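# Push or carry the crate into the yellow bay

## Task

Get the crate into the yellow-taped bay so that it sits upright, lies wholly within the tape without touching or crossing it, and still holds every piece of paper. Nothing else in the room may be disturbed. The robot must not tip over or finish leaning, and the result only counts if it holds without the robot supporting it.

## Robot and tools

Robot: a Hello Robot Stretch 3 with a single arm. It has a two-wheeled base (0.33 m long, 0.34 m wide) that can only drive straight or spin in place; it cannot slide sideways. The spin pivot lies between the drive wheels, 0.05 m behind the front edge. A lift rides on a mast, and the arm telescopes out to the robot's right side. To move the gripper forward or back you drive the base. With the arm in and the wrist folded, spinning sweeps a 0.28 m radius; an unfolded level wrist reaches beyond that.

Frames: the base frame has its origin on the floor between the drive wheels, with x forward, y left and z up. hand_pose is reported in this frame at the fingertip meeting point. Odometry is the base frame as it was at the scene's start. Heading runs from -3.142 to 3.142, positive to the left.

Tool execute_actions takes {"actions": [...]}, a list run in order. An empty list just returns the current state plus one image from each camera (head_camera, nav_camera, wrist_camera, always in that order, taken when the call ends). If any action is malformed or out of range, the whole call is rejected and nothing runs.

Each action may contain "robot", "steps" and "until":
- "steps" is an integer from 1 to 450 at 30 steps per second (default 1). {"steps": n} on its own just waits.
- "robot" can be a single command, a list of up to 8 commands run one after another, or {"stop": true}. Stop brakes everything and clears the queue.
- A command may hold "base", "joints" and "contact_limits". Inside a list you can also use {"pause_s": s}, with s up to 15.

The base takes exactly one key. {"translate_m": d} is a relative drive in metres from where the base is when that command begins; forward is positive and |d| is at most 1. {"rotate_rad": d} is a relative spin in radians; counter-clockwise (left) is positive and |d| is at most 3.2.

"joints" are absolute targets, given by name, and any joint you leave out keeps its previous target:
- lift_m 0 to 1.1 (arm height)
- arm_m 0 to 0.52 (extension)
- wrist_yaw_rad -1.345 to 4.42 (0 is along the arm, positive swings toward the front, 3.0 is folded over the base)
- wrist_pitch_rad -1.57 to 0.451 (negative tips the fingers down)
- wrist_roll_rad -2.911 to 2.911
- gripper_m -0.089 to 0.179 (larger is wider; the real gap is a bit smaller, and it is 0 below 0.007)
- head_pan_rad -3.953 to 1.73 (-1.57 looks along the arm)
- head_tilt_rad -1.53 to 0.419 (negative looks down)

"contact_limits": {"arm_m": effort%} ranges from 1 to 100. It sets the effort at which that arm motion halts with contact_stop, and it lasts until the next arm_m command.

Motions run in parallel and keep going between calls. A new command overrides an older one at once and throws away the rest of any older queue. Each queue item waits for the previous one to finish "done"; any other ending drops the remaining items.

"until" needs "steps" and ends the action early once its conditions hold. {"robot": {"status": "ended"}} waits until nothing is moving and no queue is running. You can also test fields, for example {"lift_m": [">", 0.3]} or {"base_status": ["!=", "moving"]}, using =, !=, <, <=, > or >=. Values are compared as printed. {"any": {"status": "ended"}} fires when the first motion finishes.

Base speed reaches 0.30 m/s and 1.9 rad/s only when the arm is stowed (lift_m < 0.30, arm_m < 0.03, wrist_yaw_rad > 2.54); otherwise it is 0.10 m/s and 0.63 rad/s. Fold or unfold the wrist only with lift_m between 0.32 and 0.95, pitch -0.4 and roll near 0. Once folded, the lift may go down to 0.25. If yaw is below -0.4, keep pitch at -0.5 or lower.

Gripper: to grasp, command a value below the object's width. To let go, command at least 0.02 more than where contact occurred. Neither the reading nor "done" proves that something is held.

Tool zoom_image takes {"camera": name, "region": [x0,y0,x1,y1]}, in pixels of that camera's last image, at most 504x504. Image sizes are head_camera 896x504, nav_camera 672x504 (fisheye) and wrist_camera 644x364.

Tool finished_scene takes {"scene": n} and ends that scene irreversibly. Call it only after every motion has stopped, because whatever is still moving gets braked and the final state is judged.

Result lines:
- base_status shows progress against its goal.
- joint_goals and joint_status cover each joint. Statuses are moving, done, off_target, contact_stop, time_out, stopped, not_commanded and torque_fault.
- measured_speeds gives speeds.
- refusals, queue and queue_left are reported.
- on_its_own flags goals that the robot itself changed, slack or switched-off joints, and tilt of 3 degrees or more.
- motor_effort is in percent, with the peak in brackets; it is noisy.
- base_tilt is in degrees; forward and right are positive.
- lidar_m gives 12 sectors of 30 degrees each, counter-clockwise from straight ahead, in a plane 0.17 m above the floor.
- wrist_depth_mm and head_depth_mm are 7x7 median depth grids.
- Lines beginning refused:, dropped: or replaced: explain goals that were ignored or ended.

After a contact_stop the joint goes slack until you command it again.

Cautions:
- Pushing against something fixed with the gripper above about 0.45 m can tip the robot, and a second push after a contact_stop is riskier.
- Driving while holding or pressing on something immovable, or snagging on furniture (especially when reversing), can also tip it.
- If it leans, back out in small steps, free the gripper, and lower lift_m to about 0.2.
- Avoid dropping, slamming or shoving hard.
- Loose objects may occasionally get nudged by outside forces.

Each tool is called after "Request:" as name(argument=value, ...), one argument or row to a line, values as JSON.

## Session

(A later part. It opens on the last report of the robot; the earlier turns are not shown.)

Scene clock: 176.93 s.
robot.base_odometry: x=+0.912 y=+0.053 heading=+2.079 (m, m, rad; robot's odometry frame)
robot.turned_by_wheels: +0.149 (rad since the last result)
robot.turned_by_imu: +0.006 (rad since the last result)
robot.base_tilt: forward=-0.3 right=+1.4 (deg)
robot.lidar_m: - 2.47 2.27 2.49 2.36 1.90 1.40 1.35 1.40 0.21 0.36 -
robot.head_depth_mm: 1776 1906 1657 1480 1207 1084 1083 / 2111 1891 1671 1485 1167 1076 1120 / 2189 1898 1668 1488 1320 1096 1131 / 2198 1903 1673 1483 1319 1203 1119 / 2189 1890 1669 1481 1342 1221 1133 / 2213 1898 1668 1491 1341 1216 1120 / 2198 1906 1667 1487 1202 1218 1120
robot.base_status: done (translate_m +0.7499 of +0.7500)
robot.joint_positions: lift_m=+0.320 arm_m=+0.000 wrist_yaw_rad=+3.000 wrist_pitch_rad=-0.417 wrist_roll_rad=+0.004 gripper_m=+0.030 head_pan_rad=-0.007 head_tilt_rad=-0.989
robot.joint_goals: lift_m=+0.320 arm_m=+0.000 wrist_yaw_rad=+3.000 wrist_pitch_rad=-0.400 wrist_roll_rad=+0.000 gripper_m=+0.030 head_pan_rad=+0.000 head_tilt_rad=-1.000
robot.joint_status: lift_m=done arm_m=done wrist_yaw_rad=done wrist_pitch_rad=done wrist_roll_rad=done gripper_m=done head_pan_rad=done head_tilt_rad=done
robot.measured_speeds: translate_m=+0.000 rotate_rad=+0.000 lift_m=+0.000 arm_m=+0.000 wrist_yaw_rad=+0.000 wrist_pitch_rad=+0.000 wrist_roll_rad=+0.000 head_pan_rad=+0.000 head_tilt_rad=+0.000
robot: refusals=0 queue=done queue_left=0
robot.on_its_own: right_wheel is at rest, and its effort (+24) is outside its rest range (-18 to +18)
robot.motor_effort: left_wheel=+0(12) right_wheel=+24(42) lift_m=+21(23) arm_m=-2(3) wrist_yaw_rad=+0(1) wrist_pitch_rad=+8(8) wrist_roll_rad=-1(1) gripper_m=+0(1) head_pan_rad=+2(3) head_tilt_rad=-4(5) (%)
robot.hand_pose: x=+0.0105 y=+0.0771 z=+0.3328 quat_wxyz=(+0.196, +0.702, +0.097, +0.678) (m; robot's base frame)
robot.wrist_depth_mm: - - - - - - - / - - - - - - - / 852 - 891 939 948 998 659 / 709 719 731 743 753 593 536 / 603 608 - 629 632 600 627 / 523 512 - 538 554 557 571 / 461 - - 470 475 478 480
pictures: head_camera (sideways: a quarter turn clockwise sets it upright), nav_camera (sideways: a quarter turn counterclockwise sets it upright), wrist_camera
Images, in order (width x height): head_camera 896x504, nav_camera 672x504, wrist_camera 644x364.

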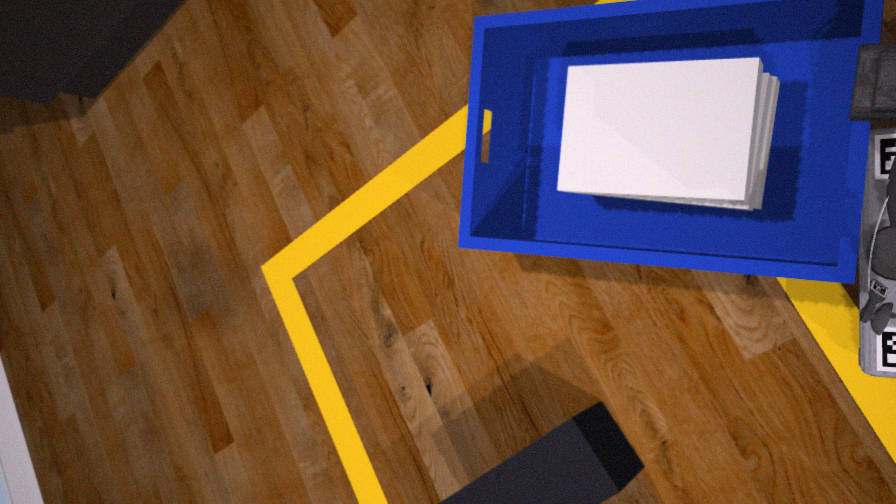

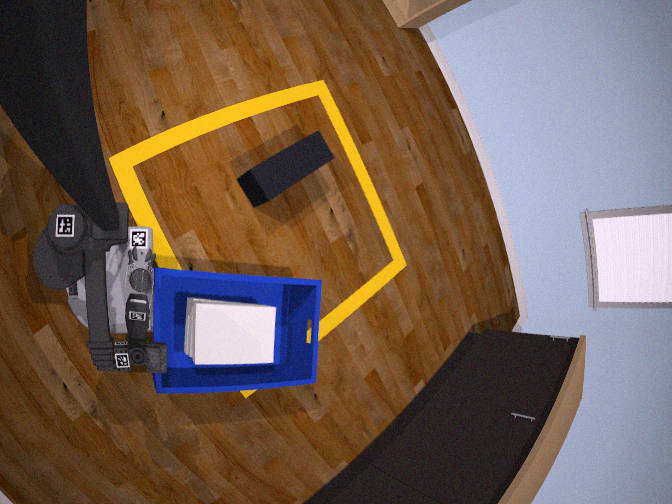

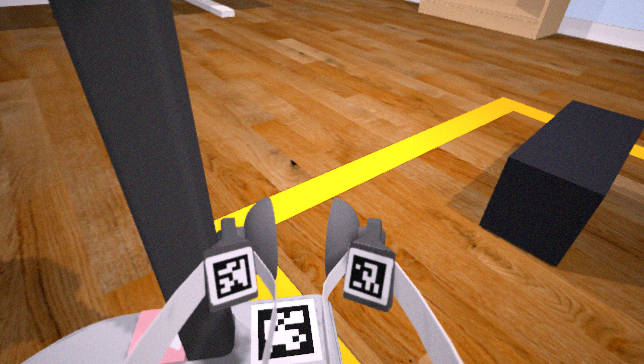

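Request:
execute_actions(
  actions=[
    {"robot":[{"base":{"translate_m":-0.55},"joints":{"lift_m":0.28}},{"base":{"rotate_rad":-1.57}},{"base":{"translate_m":0.5}},{"base":{"rotate_rad":2.05}},{"joints":{"lift_m":0.32},"base":{"translate_m":0.95}}],"steps":450,"until":{"robot":{"status":"ended"}}},
    {"steps":300,"until":{"robot":{"status":"ended"}}},
  ],
)

Scene clock: 209.97 s.
robot.base_odometry: x=+0.823 y=+0.339 heading=+2.560 (m, m, rad; robot's odometry frame)
robot.turned_by_wheels: +0.480 (rad since the last result)
robot.turned_by_imu: +0.470 (rad since the last result)
robot.base_tilt: forward=-0.1 right=+1.2 (deg)
robot.lidar_m: 0.43 0.20 3.05 2.60 2.32 1.66 1.58 1.62 1.20 1.15 1.18 -
robot.head_depth_mm: 2137 1894 1662 1483 1301 1217 1125 / 2105 1904 1669 1489 1300 1188 1123 / 2104 1889 1671 1401 1174 1108 1109 / 2106 1912 1669 1433 1284 1171 1121 / 2105 1905 1665 1480 1282 1201 1131 / 2116 1891 1676 1486 1289 1149 1122 / 2118 1899 1671 1481 1190 1187 1121
robot.base_status: done (translate_m +0.9499 of +0.9500)
robot.joint_positions: lift_m=+0.320 arm_m=+0.000 wrist_yaw_rad=+3.000 wrist_pitch_rad=-0.417 wrist_roll_rad=+0.004 gripper_m=+0.030 head_pan_rad=-0.007 head_tilt_rad=-0.989
robot.joint_goals: lift_m=+0.320 arm_m=+0.000 wrist_yaw_rad=+3.000 wrist_pitch_rad=-0.400 wrist_roll_rad=+0.000 gripper_m=+0.030 head_pan_rad=+0.000 head_tilt_rad=-1.000
robot.joint_status: lift_m=done arm_m=done wrist_yaw_rad=done wrist_pitch_rad=done wrist_roll_rad=done gripper_m=done head_pan_rad=done head_tilt_rad=done
robot.measured_speeds: translate_m=+0.000 rotate_rad=+0.000 lift_m=+0.000 arm_m=+0.000 wrist_yaw_rad=+0.000 wrist_pitch_rad=+0.000 wrist_roll_rad=+0.000 head_pan_rad=+0.000 head_tilt_rad=+0.000
robot: refusals=0 queue=done queue_left=0
robot.motor_effort: left_wheel=+0(8) right_wheel=+12(24) lift_m=+22(20) arm_m=-3(3) wrist_yaw_rad=+0(1) wrist_pitch_rad=+8(8) wrist_roll_rad=-1(1) gripper_m=+0(0) head_pan_rad=+3(3) head_tilt_rad=-4(4) (%)
robot.hand_pose: x=+0.0105 y=+0.0770 z=+0.3327 quat_wxyz=(+0.196, +0.702, +0.097, +0.678) (m; robot's base frame)
robot.wrist_depth_mm: - - - - - - - / - - - - - - - / 879 - 898 940 950 987 - / 710 693 739 745 779 505 522 / 605 599 - 632 616 369 354 / 508 515 - 528 549 385 379 / 462 - - 467 470 337 415
pictures: head_camera (sideways: a quarter turn clockwise sets it upright), nav_camera (sideways: a quarter turn counterclockwise sets it upright), wrist_camera
Images, in order (width x height): head_camera 896x504, nav_camera 672x504, wrist_camera 644x364.

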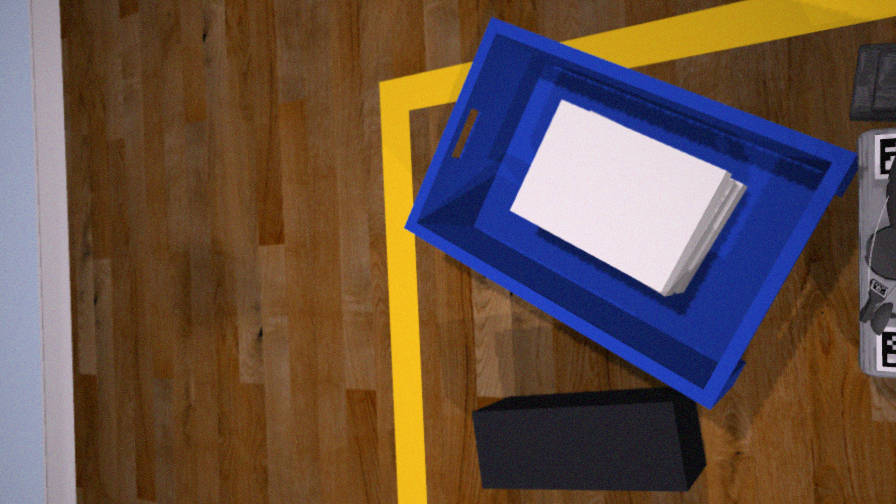

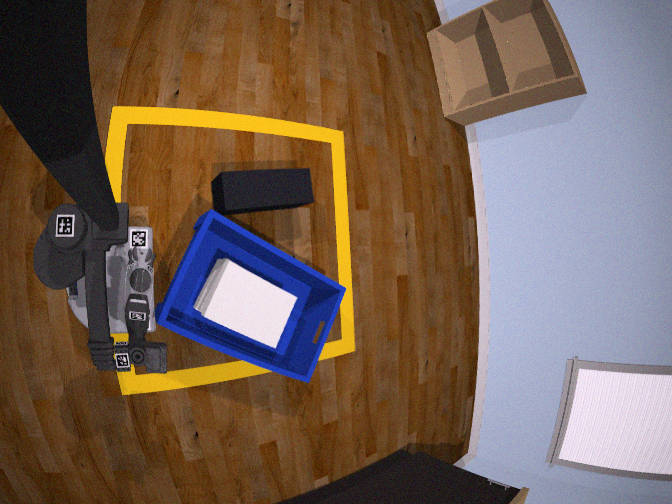

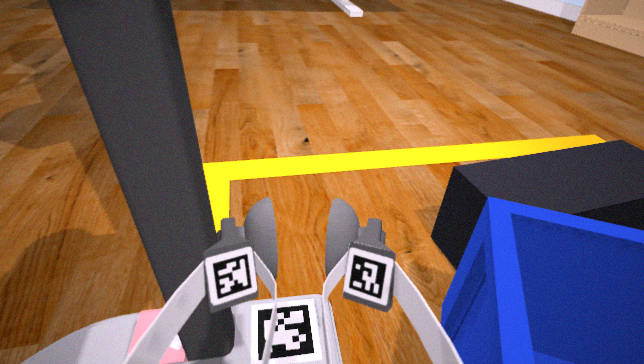

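Request:
execute_actions(
  actions=[
    {"robot":[{"base":{"translate_m":-0.3},"joints":{"lift_m":0.28}},{"base":{"rotate_rad":-1.57}},{"base":{"translate_m":0.85}},{"base":{"rotate_rad":1.57}},{"base":{"translate_m":0.98}},{"base":{"rotate_rad":3.14},"joints":{"lift_m":0.5,"head_pan_rad":-1.57,"head_tilt_rad":-1.0}},{"joints":{"wrist_yaw_rad":0,"gripper_m":-0.02}},{"joints":{"lift_m":0.25}}],"steps":450,"until":{"robot":{"status":"ended"}}},
    {"steps":400,"until":{"robot":{"status":"ended"}}},
  ],
)

Scene clock: 249.60 s.
robot.base_odometry: x=+0.721 y=+1.423 heading=-0.583 (m, m, rad; robot's odometry frame)
robot.turned_by_wheels: +3.140 (rad since the last result)
robot.turned_by_imu: +3.128 (rad since the last result)
robot.base_tilt: forward=-0.3 right=+1.1 (deg)
robot.lidar_m: 2.24 0.44 0.30 0.28 0.29 0.37 1.54 1.56 2.02 0.47 0.45 2.39
robot.head_depth_mm: 2199 1894 1664 1486 1336 1222 1123 / 2205 1888 1660 1481 1333 - - / 2194 1896 1669 1491 1334 - - / 2188 1898 1665 1421 1337 1217 - / 2190 1898 1534 1430 1284 1220 1120 / 2200 1898 1511 1293 1298 1219 1119 / 2199 1882 1500 1318 1317 1218 1121
robot.base_status: done (rotate_rad +3.1399 of +3.1400)
robot.joint_positions: lift_m=+0.500 arm_m=+0.000 wrist_yaw_rad=+0.001 wrist_pitch_rad=-0.416 wrist_roll_rad=+0.003 gripper_m=-0.020 head_pan_rad=-1.566 head_tilt_rad=-0.992
robot.joint_goals: lift_m=+0.500 arm_m=+0.000 wrist_yaw_rad=+0.000 wrist_pitch_rad=-0.400 wrist_roll_rad=+0.000 gripper_m=-0.020 head_pan_rad=-1.570 head_tilt_rad=-1.000
robot.joint_status: lift_m=done arm_m=done wrist_yaw_rad=done wrist_pitch_rad=done wrist_roll_rad=done gripper_m=moving head_pan_rad=done head_tilt_rad=done
robot.measured_speeds: translate_m=+0.000 rotate_rad=+0.000 lift_m=+0.000 arm_m=+0.000 wrist_yaw_rad=+0.000 wrist_pitch_rad=+0.000 wrist_roll_rad=+0.000 head_pan_rad=+0.000 head_tilt_rad=+0.000
robot: refusals=0 queue=running queue_left=1
robot.motor_effort: left_wheel=-2(40) right_wheel=+1(29) lift_m=+20(22) arm_m=-1(4) wrist_yaw_rad=-1(2) wrist_pitch_rad=+8(8) wrist_roll_rad=+0(1) gripper_m=-9(91) head_pan_rad=-2(39) head_tilt_rad=-3(5) (%)
robot.hand_pose: x=-0.0212 y=-0.3697 z=+0.5130 quat_wxyz=(+0.691, +0.147, -0.692, -0.146) (m; robot's base frame)
robot.wrist_depth_mm: - - - - - - - / - - - - - - - / - 916 961 - - - - / 792 851 754 - - - - / 638 624 727 - 897 920 920 / 583 568 672 - 755 754 779 / 593 580 568 652 645 659 679
pictures: head_camera (sideways: a quarter turn clockwise sets it upright), nav_camera (sideways: a quarter turn counterclockwise sets it upright), wrist_camera
Images, in order (width x height): head_camera 896x504, nav_camera 672x504, wrist_camera 644x364.

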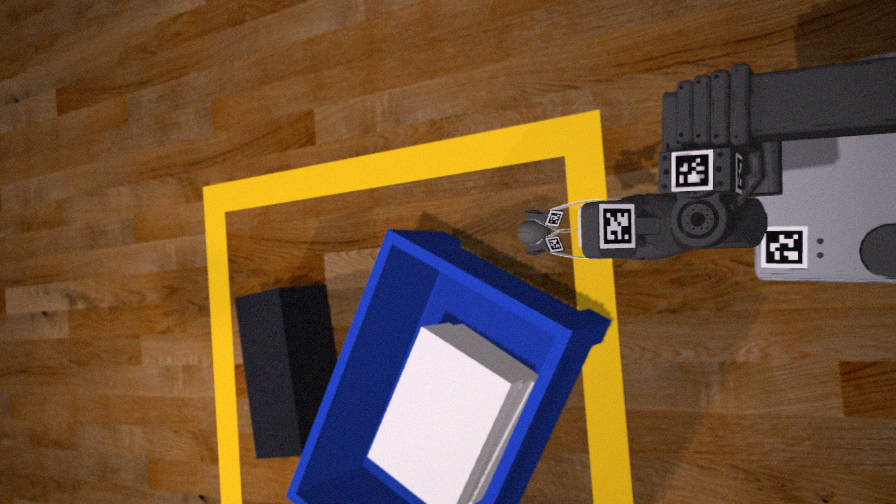

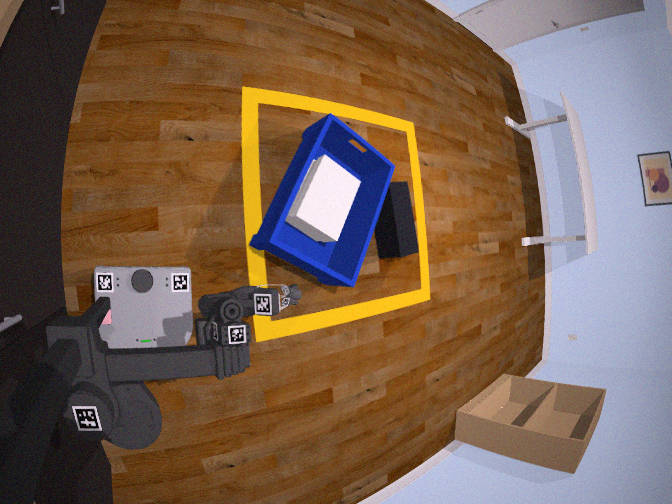

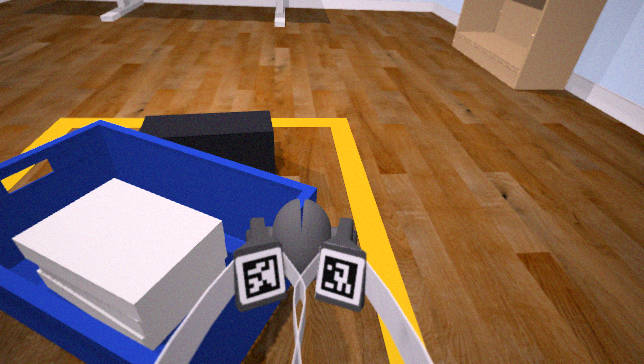

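Request:
execute_actions(
  actions=[
    {"robot":[{"base":{"translate_m":0.17},"joints":{"lift_m":0.25}},{"joints":{"arm_m":0.2}},{"joints":{"arm_m":0.1}}],"steps":450,"until":{"robot":{"status":"ended"}}},
  ],
)

Scene clock: 264.37 s.
robot.base_odometry: x=+0.863 y=+1.329 heading=-0.583 (m, m, rad; robot's odometry frame)
robot.turned_by_wheels: +0.000 (rad since the last result)
robot.turned_by_imu: -0.003 (rad since the last result)
robot.base_tilt: forward=-0.1 right=+1.2 (deg)
robot.lidar_m: 2.07 0.45 0.31 0.30 0.30 0.39 1.71 1.74 2.24 0.43 0.55 2.21
robot.head_depth_mm: 2191 1888 1664 1481 1339 1217 1121 / 2203 1895 1666 1483 1341 1216 - / 2203 1903 1661 1419 1336 - - / 2207 1900 1529 1414 1303 1216 - / 2198 1896 1509 1302 1302 1220 1118 / 2193 1894 1503 1323 1336 1220 1120 / 2200 1904 1661 1368 1343 1226 1118
robot.base_status: done (translate_m +0.1700 of +0.1700)
robot.joint_positions: lift_m=+0.250 arm_m=+0.100 wrist_yaw_rad=+0.000 wrist_pitch_rad=-0.416 wrist_roll_rad=+0.003 gripper_m=-0.020 head_pan_rad=-1.566 head_tilt_rad=-0.992
robot.joint_goals: lift_m=+0.250 arm_m=+0.100 wrist_yaw_rad=+0.000 wrist_pitch_rad=-0.400 wrist_roll_rad=+0.000 gripper_m=-0.020 head_pan_rad=-1.570 head_tilt_rad=-1.000
robot.joint_status: lift_m=done arm_m=done wrist_yaw_rad=done wrist_pitch_rad=done wrist_roll_rad=done gripper_m=done head_pan_rad=done head_tilt_rad=done
robot.measured_speeds: translate_m=+0.000 rotate_rad=+0.000 lift_m=+0.000 arm_m=+0.000 wrist_yaw_rad=+0.000 wrist_pitch_rad=+0.000 wrist_roll_rad=+0.000 head_pan_rad=+0.000 head_tilt_rad=+0.000
robot: refusals=0 queue=done queue_left=0
robot.motor_effort: left_wheel=-2(4) right_wheel=+1(5) lift_m=+16(17) arm_m=-3(6) wrist_yaw_rad=+0(1) wrist_pitch_rad=+8(8) wrist_roll_rad=-1(1) gripper_m=-8(9) head_pan_rad=-3(3) head_tilt_rad=-3(3) (%)
robot.hand_pose: x=-0.0215 y=-0.4699 z=+0.2632 quat_wxyz=(+0.691, +0.146, -0.693, -0.147) (m; robot's base frame)
robot.wrist_depth_mm: - - - - - - - / 566 627 570 512 - - - / 479 442 463 526 492 848 862 / 373 360 367 582 534 660 669 / 230 317 327 - 531 552 551 / 352 206 196 - 464 469 480 / 380 328 182 175 402 412 413
pictures: head_camera (sideways: a quarter turn clockwise sets it upright), nav_camera (sideways: a quarter turn counterclockwise sets it upright), wrist_camera
Images, in order (width x height): head_camera 896x504, nav_camera 672x504, wrist_camera 644x364.

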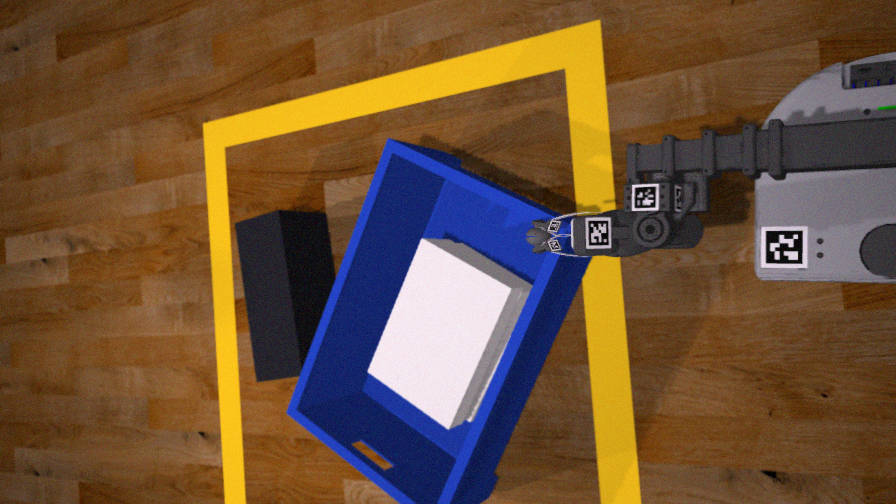

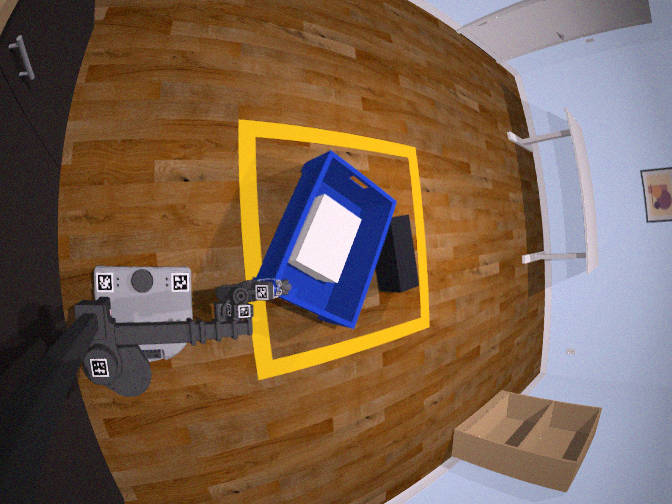

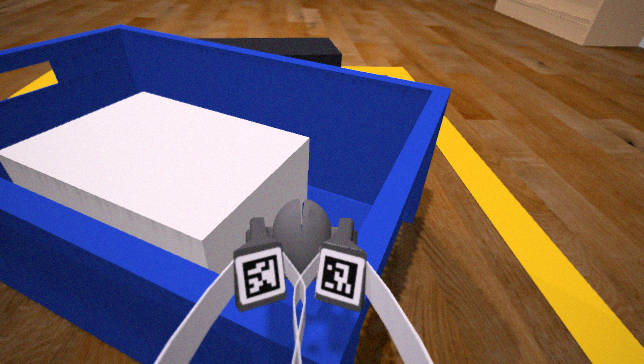

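Request:
execute_actions(
  actions=[
    {"robot":[{"base":{"translate_m":0.03},"joints":{"arm_m":0}},{"joints":{"lift_m":0.2,"wrist_pitch_rad":-0.75}},{"joints":{"arm_m":0.22}},{"joints":{"arm_m":0.05}}],"steps":450,"until":{"robot":{"status":"ended"}}},
  ],
)

Scene clock: 276.73 s.
robot.base_odometry: x=+0.888 y=+1.313 heading=-0.583 (m, m, rad; robot's odometry frame)
robot.turned_by_wheels: +0.000 (rad since the last result)
robot.turned_by_imu: -0.003 (rad since the last result)
robot.base_tilt: forward=-0.2 right=+1.3 (deg)
robot.lidar_m: 2.04 0.46 0.32 0.30 0.30 0.39 1.74 1.77 2.28 0.51 0.62 2.18
robot.head_depth_mm: 2195 1896 1670 1485 1338 1219 1122 / 2184 1897 1666 1484 1335 1218 - / 2197 1903 1639 1461 1324 1257 - / 2196 1905 1511 1340 1318 1216 - / 2191 1886 1496 1317 1337 1216 1116 / 2209 1892 1511 1362 1339 1217 1120 / 2204 1896 1671 1378 1340 1217 1121
robot.base_status: done (translate_m +0.0300 of +0.0300)
robot.joint_positions: lift_m=+0.200 arm_m=+0.050 wrist_yaw_rad=+0.000 wrist_pitch_rad=-0.765 wrist_roll_rad=+0.004 gripper_m=-0.020 head_pan_rad=-1.566 head_tilt_rad=-0.992
robot.joint_goals: lift_m=+0.200 arm_m=+0.050 wrist_yaw_rad=+0.000 wrist_pitch_rad=-0.750 wrist_roll_rad=+0.000 gripper_m=-0.020 head_pan_rad=-1.570 head_tilt_rad=-1.000
robot.joint_status: lift_m=done arm_m=done wrist_yaw_rad=done wrist_pitch_rad=done wrist_roll_rad=done gripper_m=done head_pan_rad=done head_tilt_rad=done
robot.measured_speeds: translate_m=+0.000 rotate_rad=+0.000 lift_m=+0.000 arm_m=+0.000 wrist_yaw_rad=+0.000 wrist_pitch_rad=+0.000 wrist_roll_rad=+0.000 head_pan_rad=+0.000 head_tilt_rad=+0.000
robot: refusals=0 queue=done queue_left=0
robot.motor_effort: left_wheel=-2(5) right_wheel=+2(7) lift_m=+17(16) arm_m=-3(19) wrist_yaw_rad=+0(10) wrist_pitch_rad=+7(44) wrist_roll_rad=-1(1) gripper_m=-8(9) head_pan_rad=-2(2) head_tilt_rad=-3(3) (%)
robot.hand_pose: x=-0.0217 y=-0.3634 z=+0.1440 quat_wxyz=(+0.655, +0.263, -0.657, -0.265) (m; robot's base frame)
robot.wrist_depth_mm: 369 318 285 254 223 527 540 / 408 386 336 296 266 457 471 / 370 374 376 349 391 412 416 / 342 345 352 355 359 368 372 / 310 312 319 - 325 331 340 / 286 287 299 - 301 305 314 / 264 267 272 277 278 280 285
pictures: head_camera (sideways: a quarter turn clockwise sets it upright), nav_camera (sideways: a quarter turn counterclockwise sets it upright), wrist_camera
Images, in order (width x height): head_camera 896x504, nav_camera 672x504, wrist_camera 644x364.

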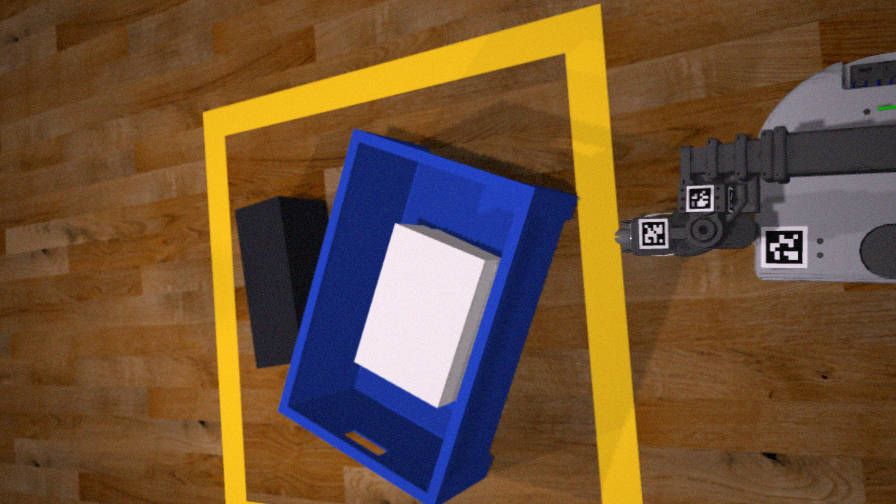

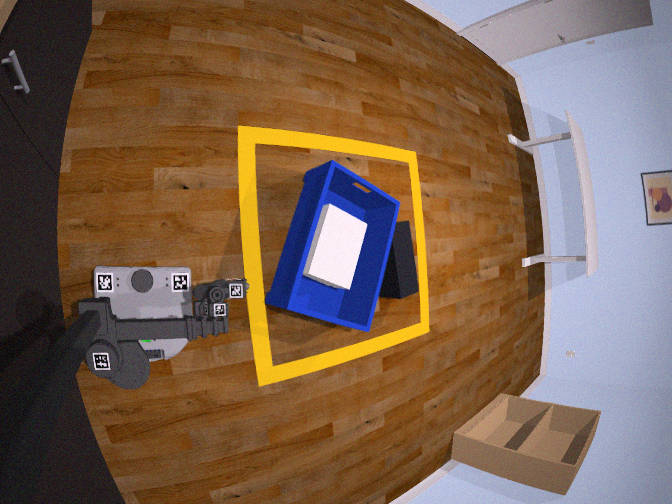

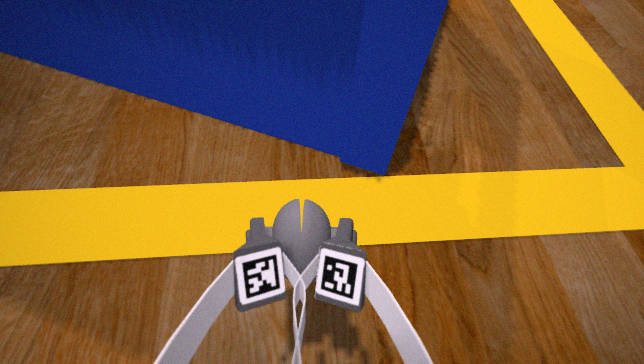

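Request:
execute_actions(
  actions=[
    {"robot":[{"joints":{"arm_m":0.245}},{"joints":{"arm_m":0.02,"head_pan_rad":-1.2}}],"steps":450,"until":{"robot":{"status":"ended"}}},
  ],
)

Request:
finished_scene(
  scene=1,
)

Scene clock: 286.37 s.
robot.base_odometry: x=+0.888 y=+1.313 heading=-0.583 (m, m, rad; robot's odometry frame)
robot.turned_by_wheels: +0.000 (rad since the last result)
robot.turned_by_imu: -0.002 (rad since the last result)
robot.base_tilt: forward=-0.2 right=+1.1 (deg)
robot.lidar_m: 2.04 0.46 0.32 0.30 0.30 0.39 1.74 1.76 2.27 0.53 0.65 2.17
robot.head_depth_mm: 2218 1888 1502 1418 1342 1220 1123 / 2217 1892 1478 1342 1288 1221 - / 2201 1887 1473 1318 1324 1247 - / 2211 1889 1575 1359 1334 1222 1132 / 2206 1893 1667 1446 1336 1219 1119 / 2189 1898 1665 1483 1340 1217 1120 / 2209 1898 1664 1482 1336 1215 1118
robot.base_status: done (translate_m +0.0300 of +0.0300)
robot.joint_positions: lift_m=+0.200 arm_m=+0.020 wrist_yaw_rad=+0.000 wrist_pitch_rad=-0.765 wrist_roll_rad=+0.003 gripper_m=-0.020 head_pan_rad=-1.207 head_tilt_rad=-0.992
robot.joint_goals: lift_m=+0.200 arm_m=+0.020 wrist_yaw_rad=+0.000 wrist_pitch_rad=-0.750 wrist_roll_rad=+0.000 gripper_m=-0.020 head_pan_rad=-1.200 head_tilt_rad=-1.000
robot.joint_status: lift_m=done arm_m=done wrist_yaw_rad=done wrist_pitch_rad=done wrist_roll_rad=done gripper_m=done head_pan_rad=done head_tilt_rad=done
robot.measured_speeds: translate_m=+0.000 rotate_rad=+0.000 lift_m=+0.000 arm_m=+0.000 wrist_yaw_rad=+0.000 wrist_pitch_rad=+0.000 wrist_roll_rad=+0.000 head_pan_rad=+0.000 head_tilt_rad=+0.000
robot: refusals=0 queue=done queue_left=0
robot.motor_effort: left_wheel=-2(3) right_wheel=+1(6) lift_m=+17(17) arm_m=-3(17) wrist_yaw_rad=+1(8) wrist_pitch_rad=+7(39) wrist_roll_rad=-1(1) gripper_m=-8(9) head_pan_rad=+3(29) head_tilt_rad=-3(3) (%)
robot.hand_pose: x=-0.0216 y=-0.3335 z=+0.1440 quat_wxyz=(+0.655, +0.263, -0.657, -0.265) (m; robot's base frame)
robot.wrist_depth_mm: 427 385 343 315 289 529 533 / 414 413 404 364 436 456 468 / 373 378 385 385 400 408 418 / 339 346 349 358 364 370 373 / 312 314 320 - 329 336 336 / 286 289 294 - 301 308 311 / 265 270 270 275 279 280 284
pictures: head_camera (sideways: a quarter turn clockwise sets it upright), nav_camera (sideways: a quarter turn counterclockwise sets it upright), wrist_camera
Images, in order (width x height): head_camera 896x504, nav_camera 672x504, wrist_camera 644x364.

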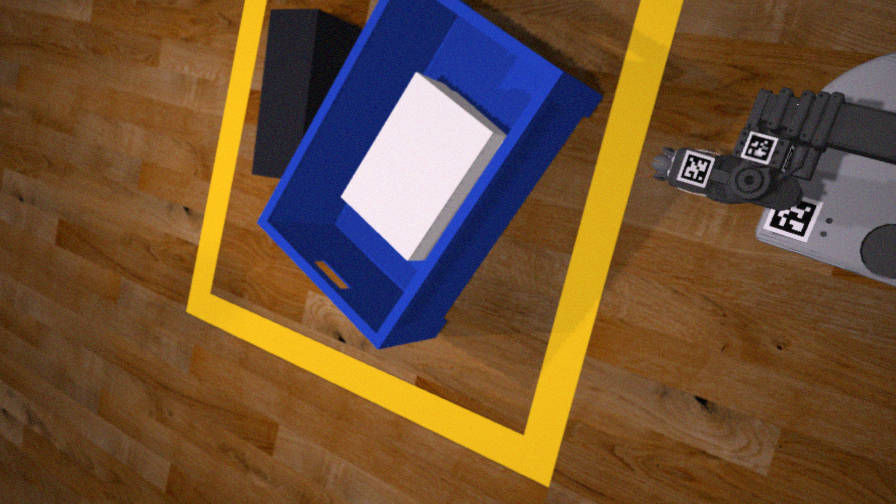

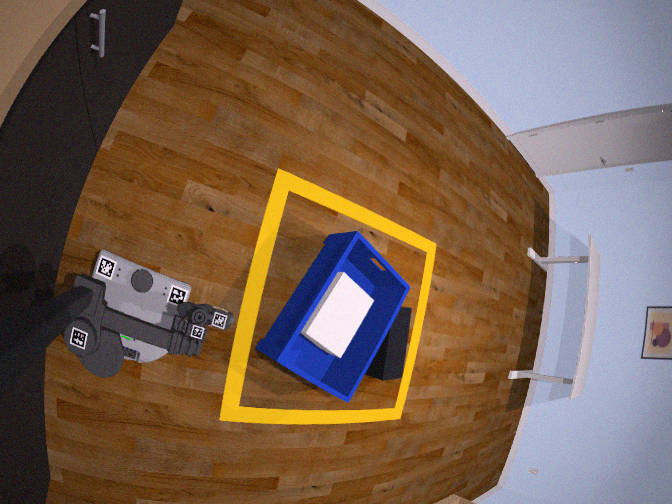

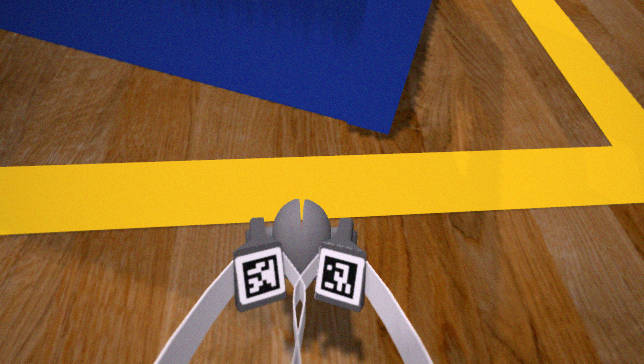

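The scene is finished: the task was done.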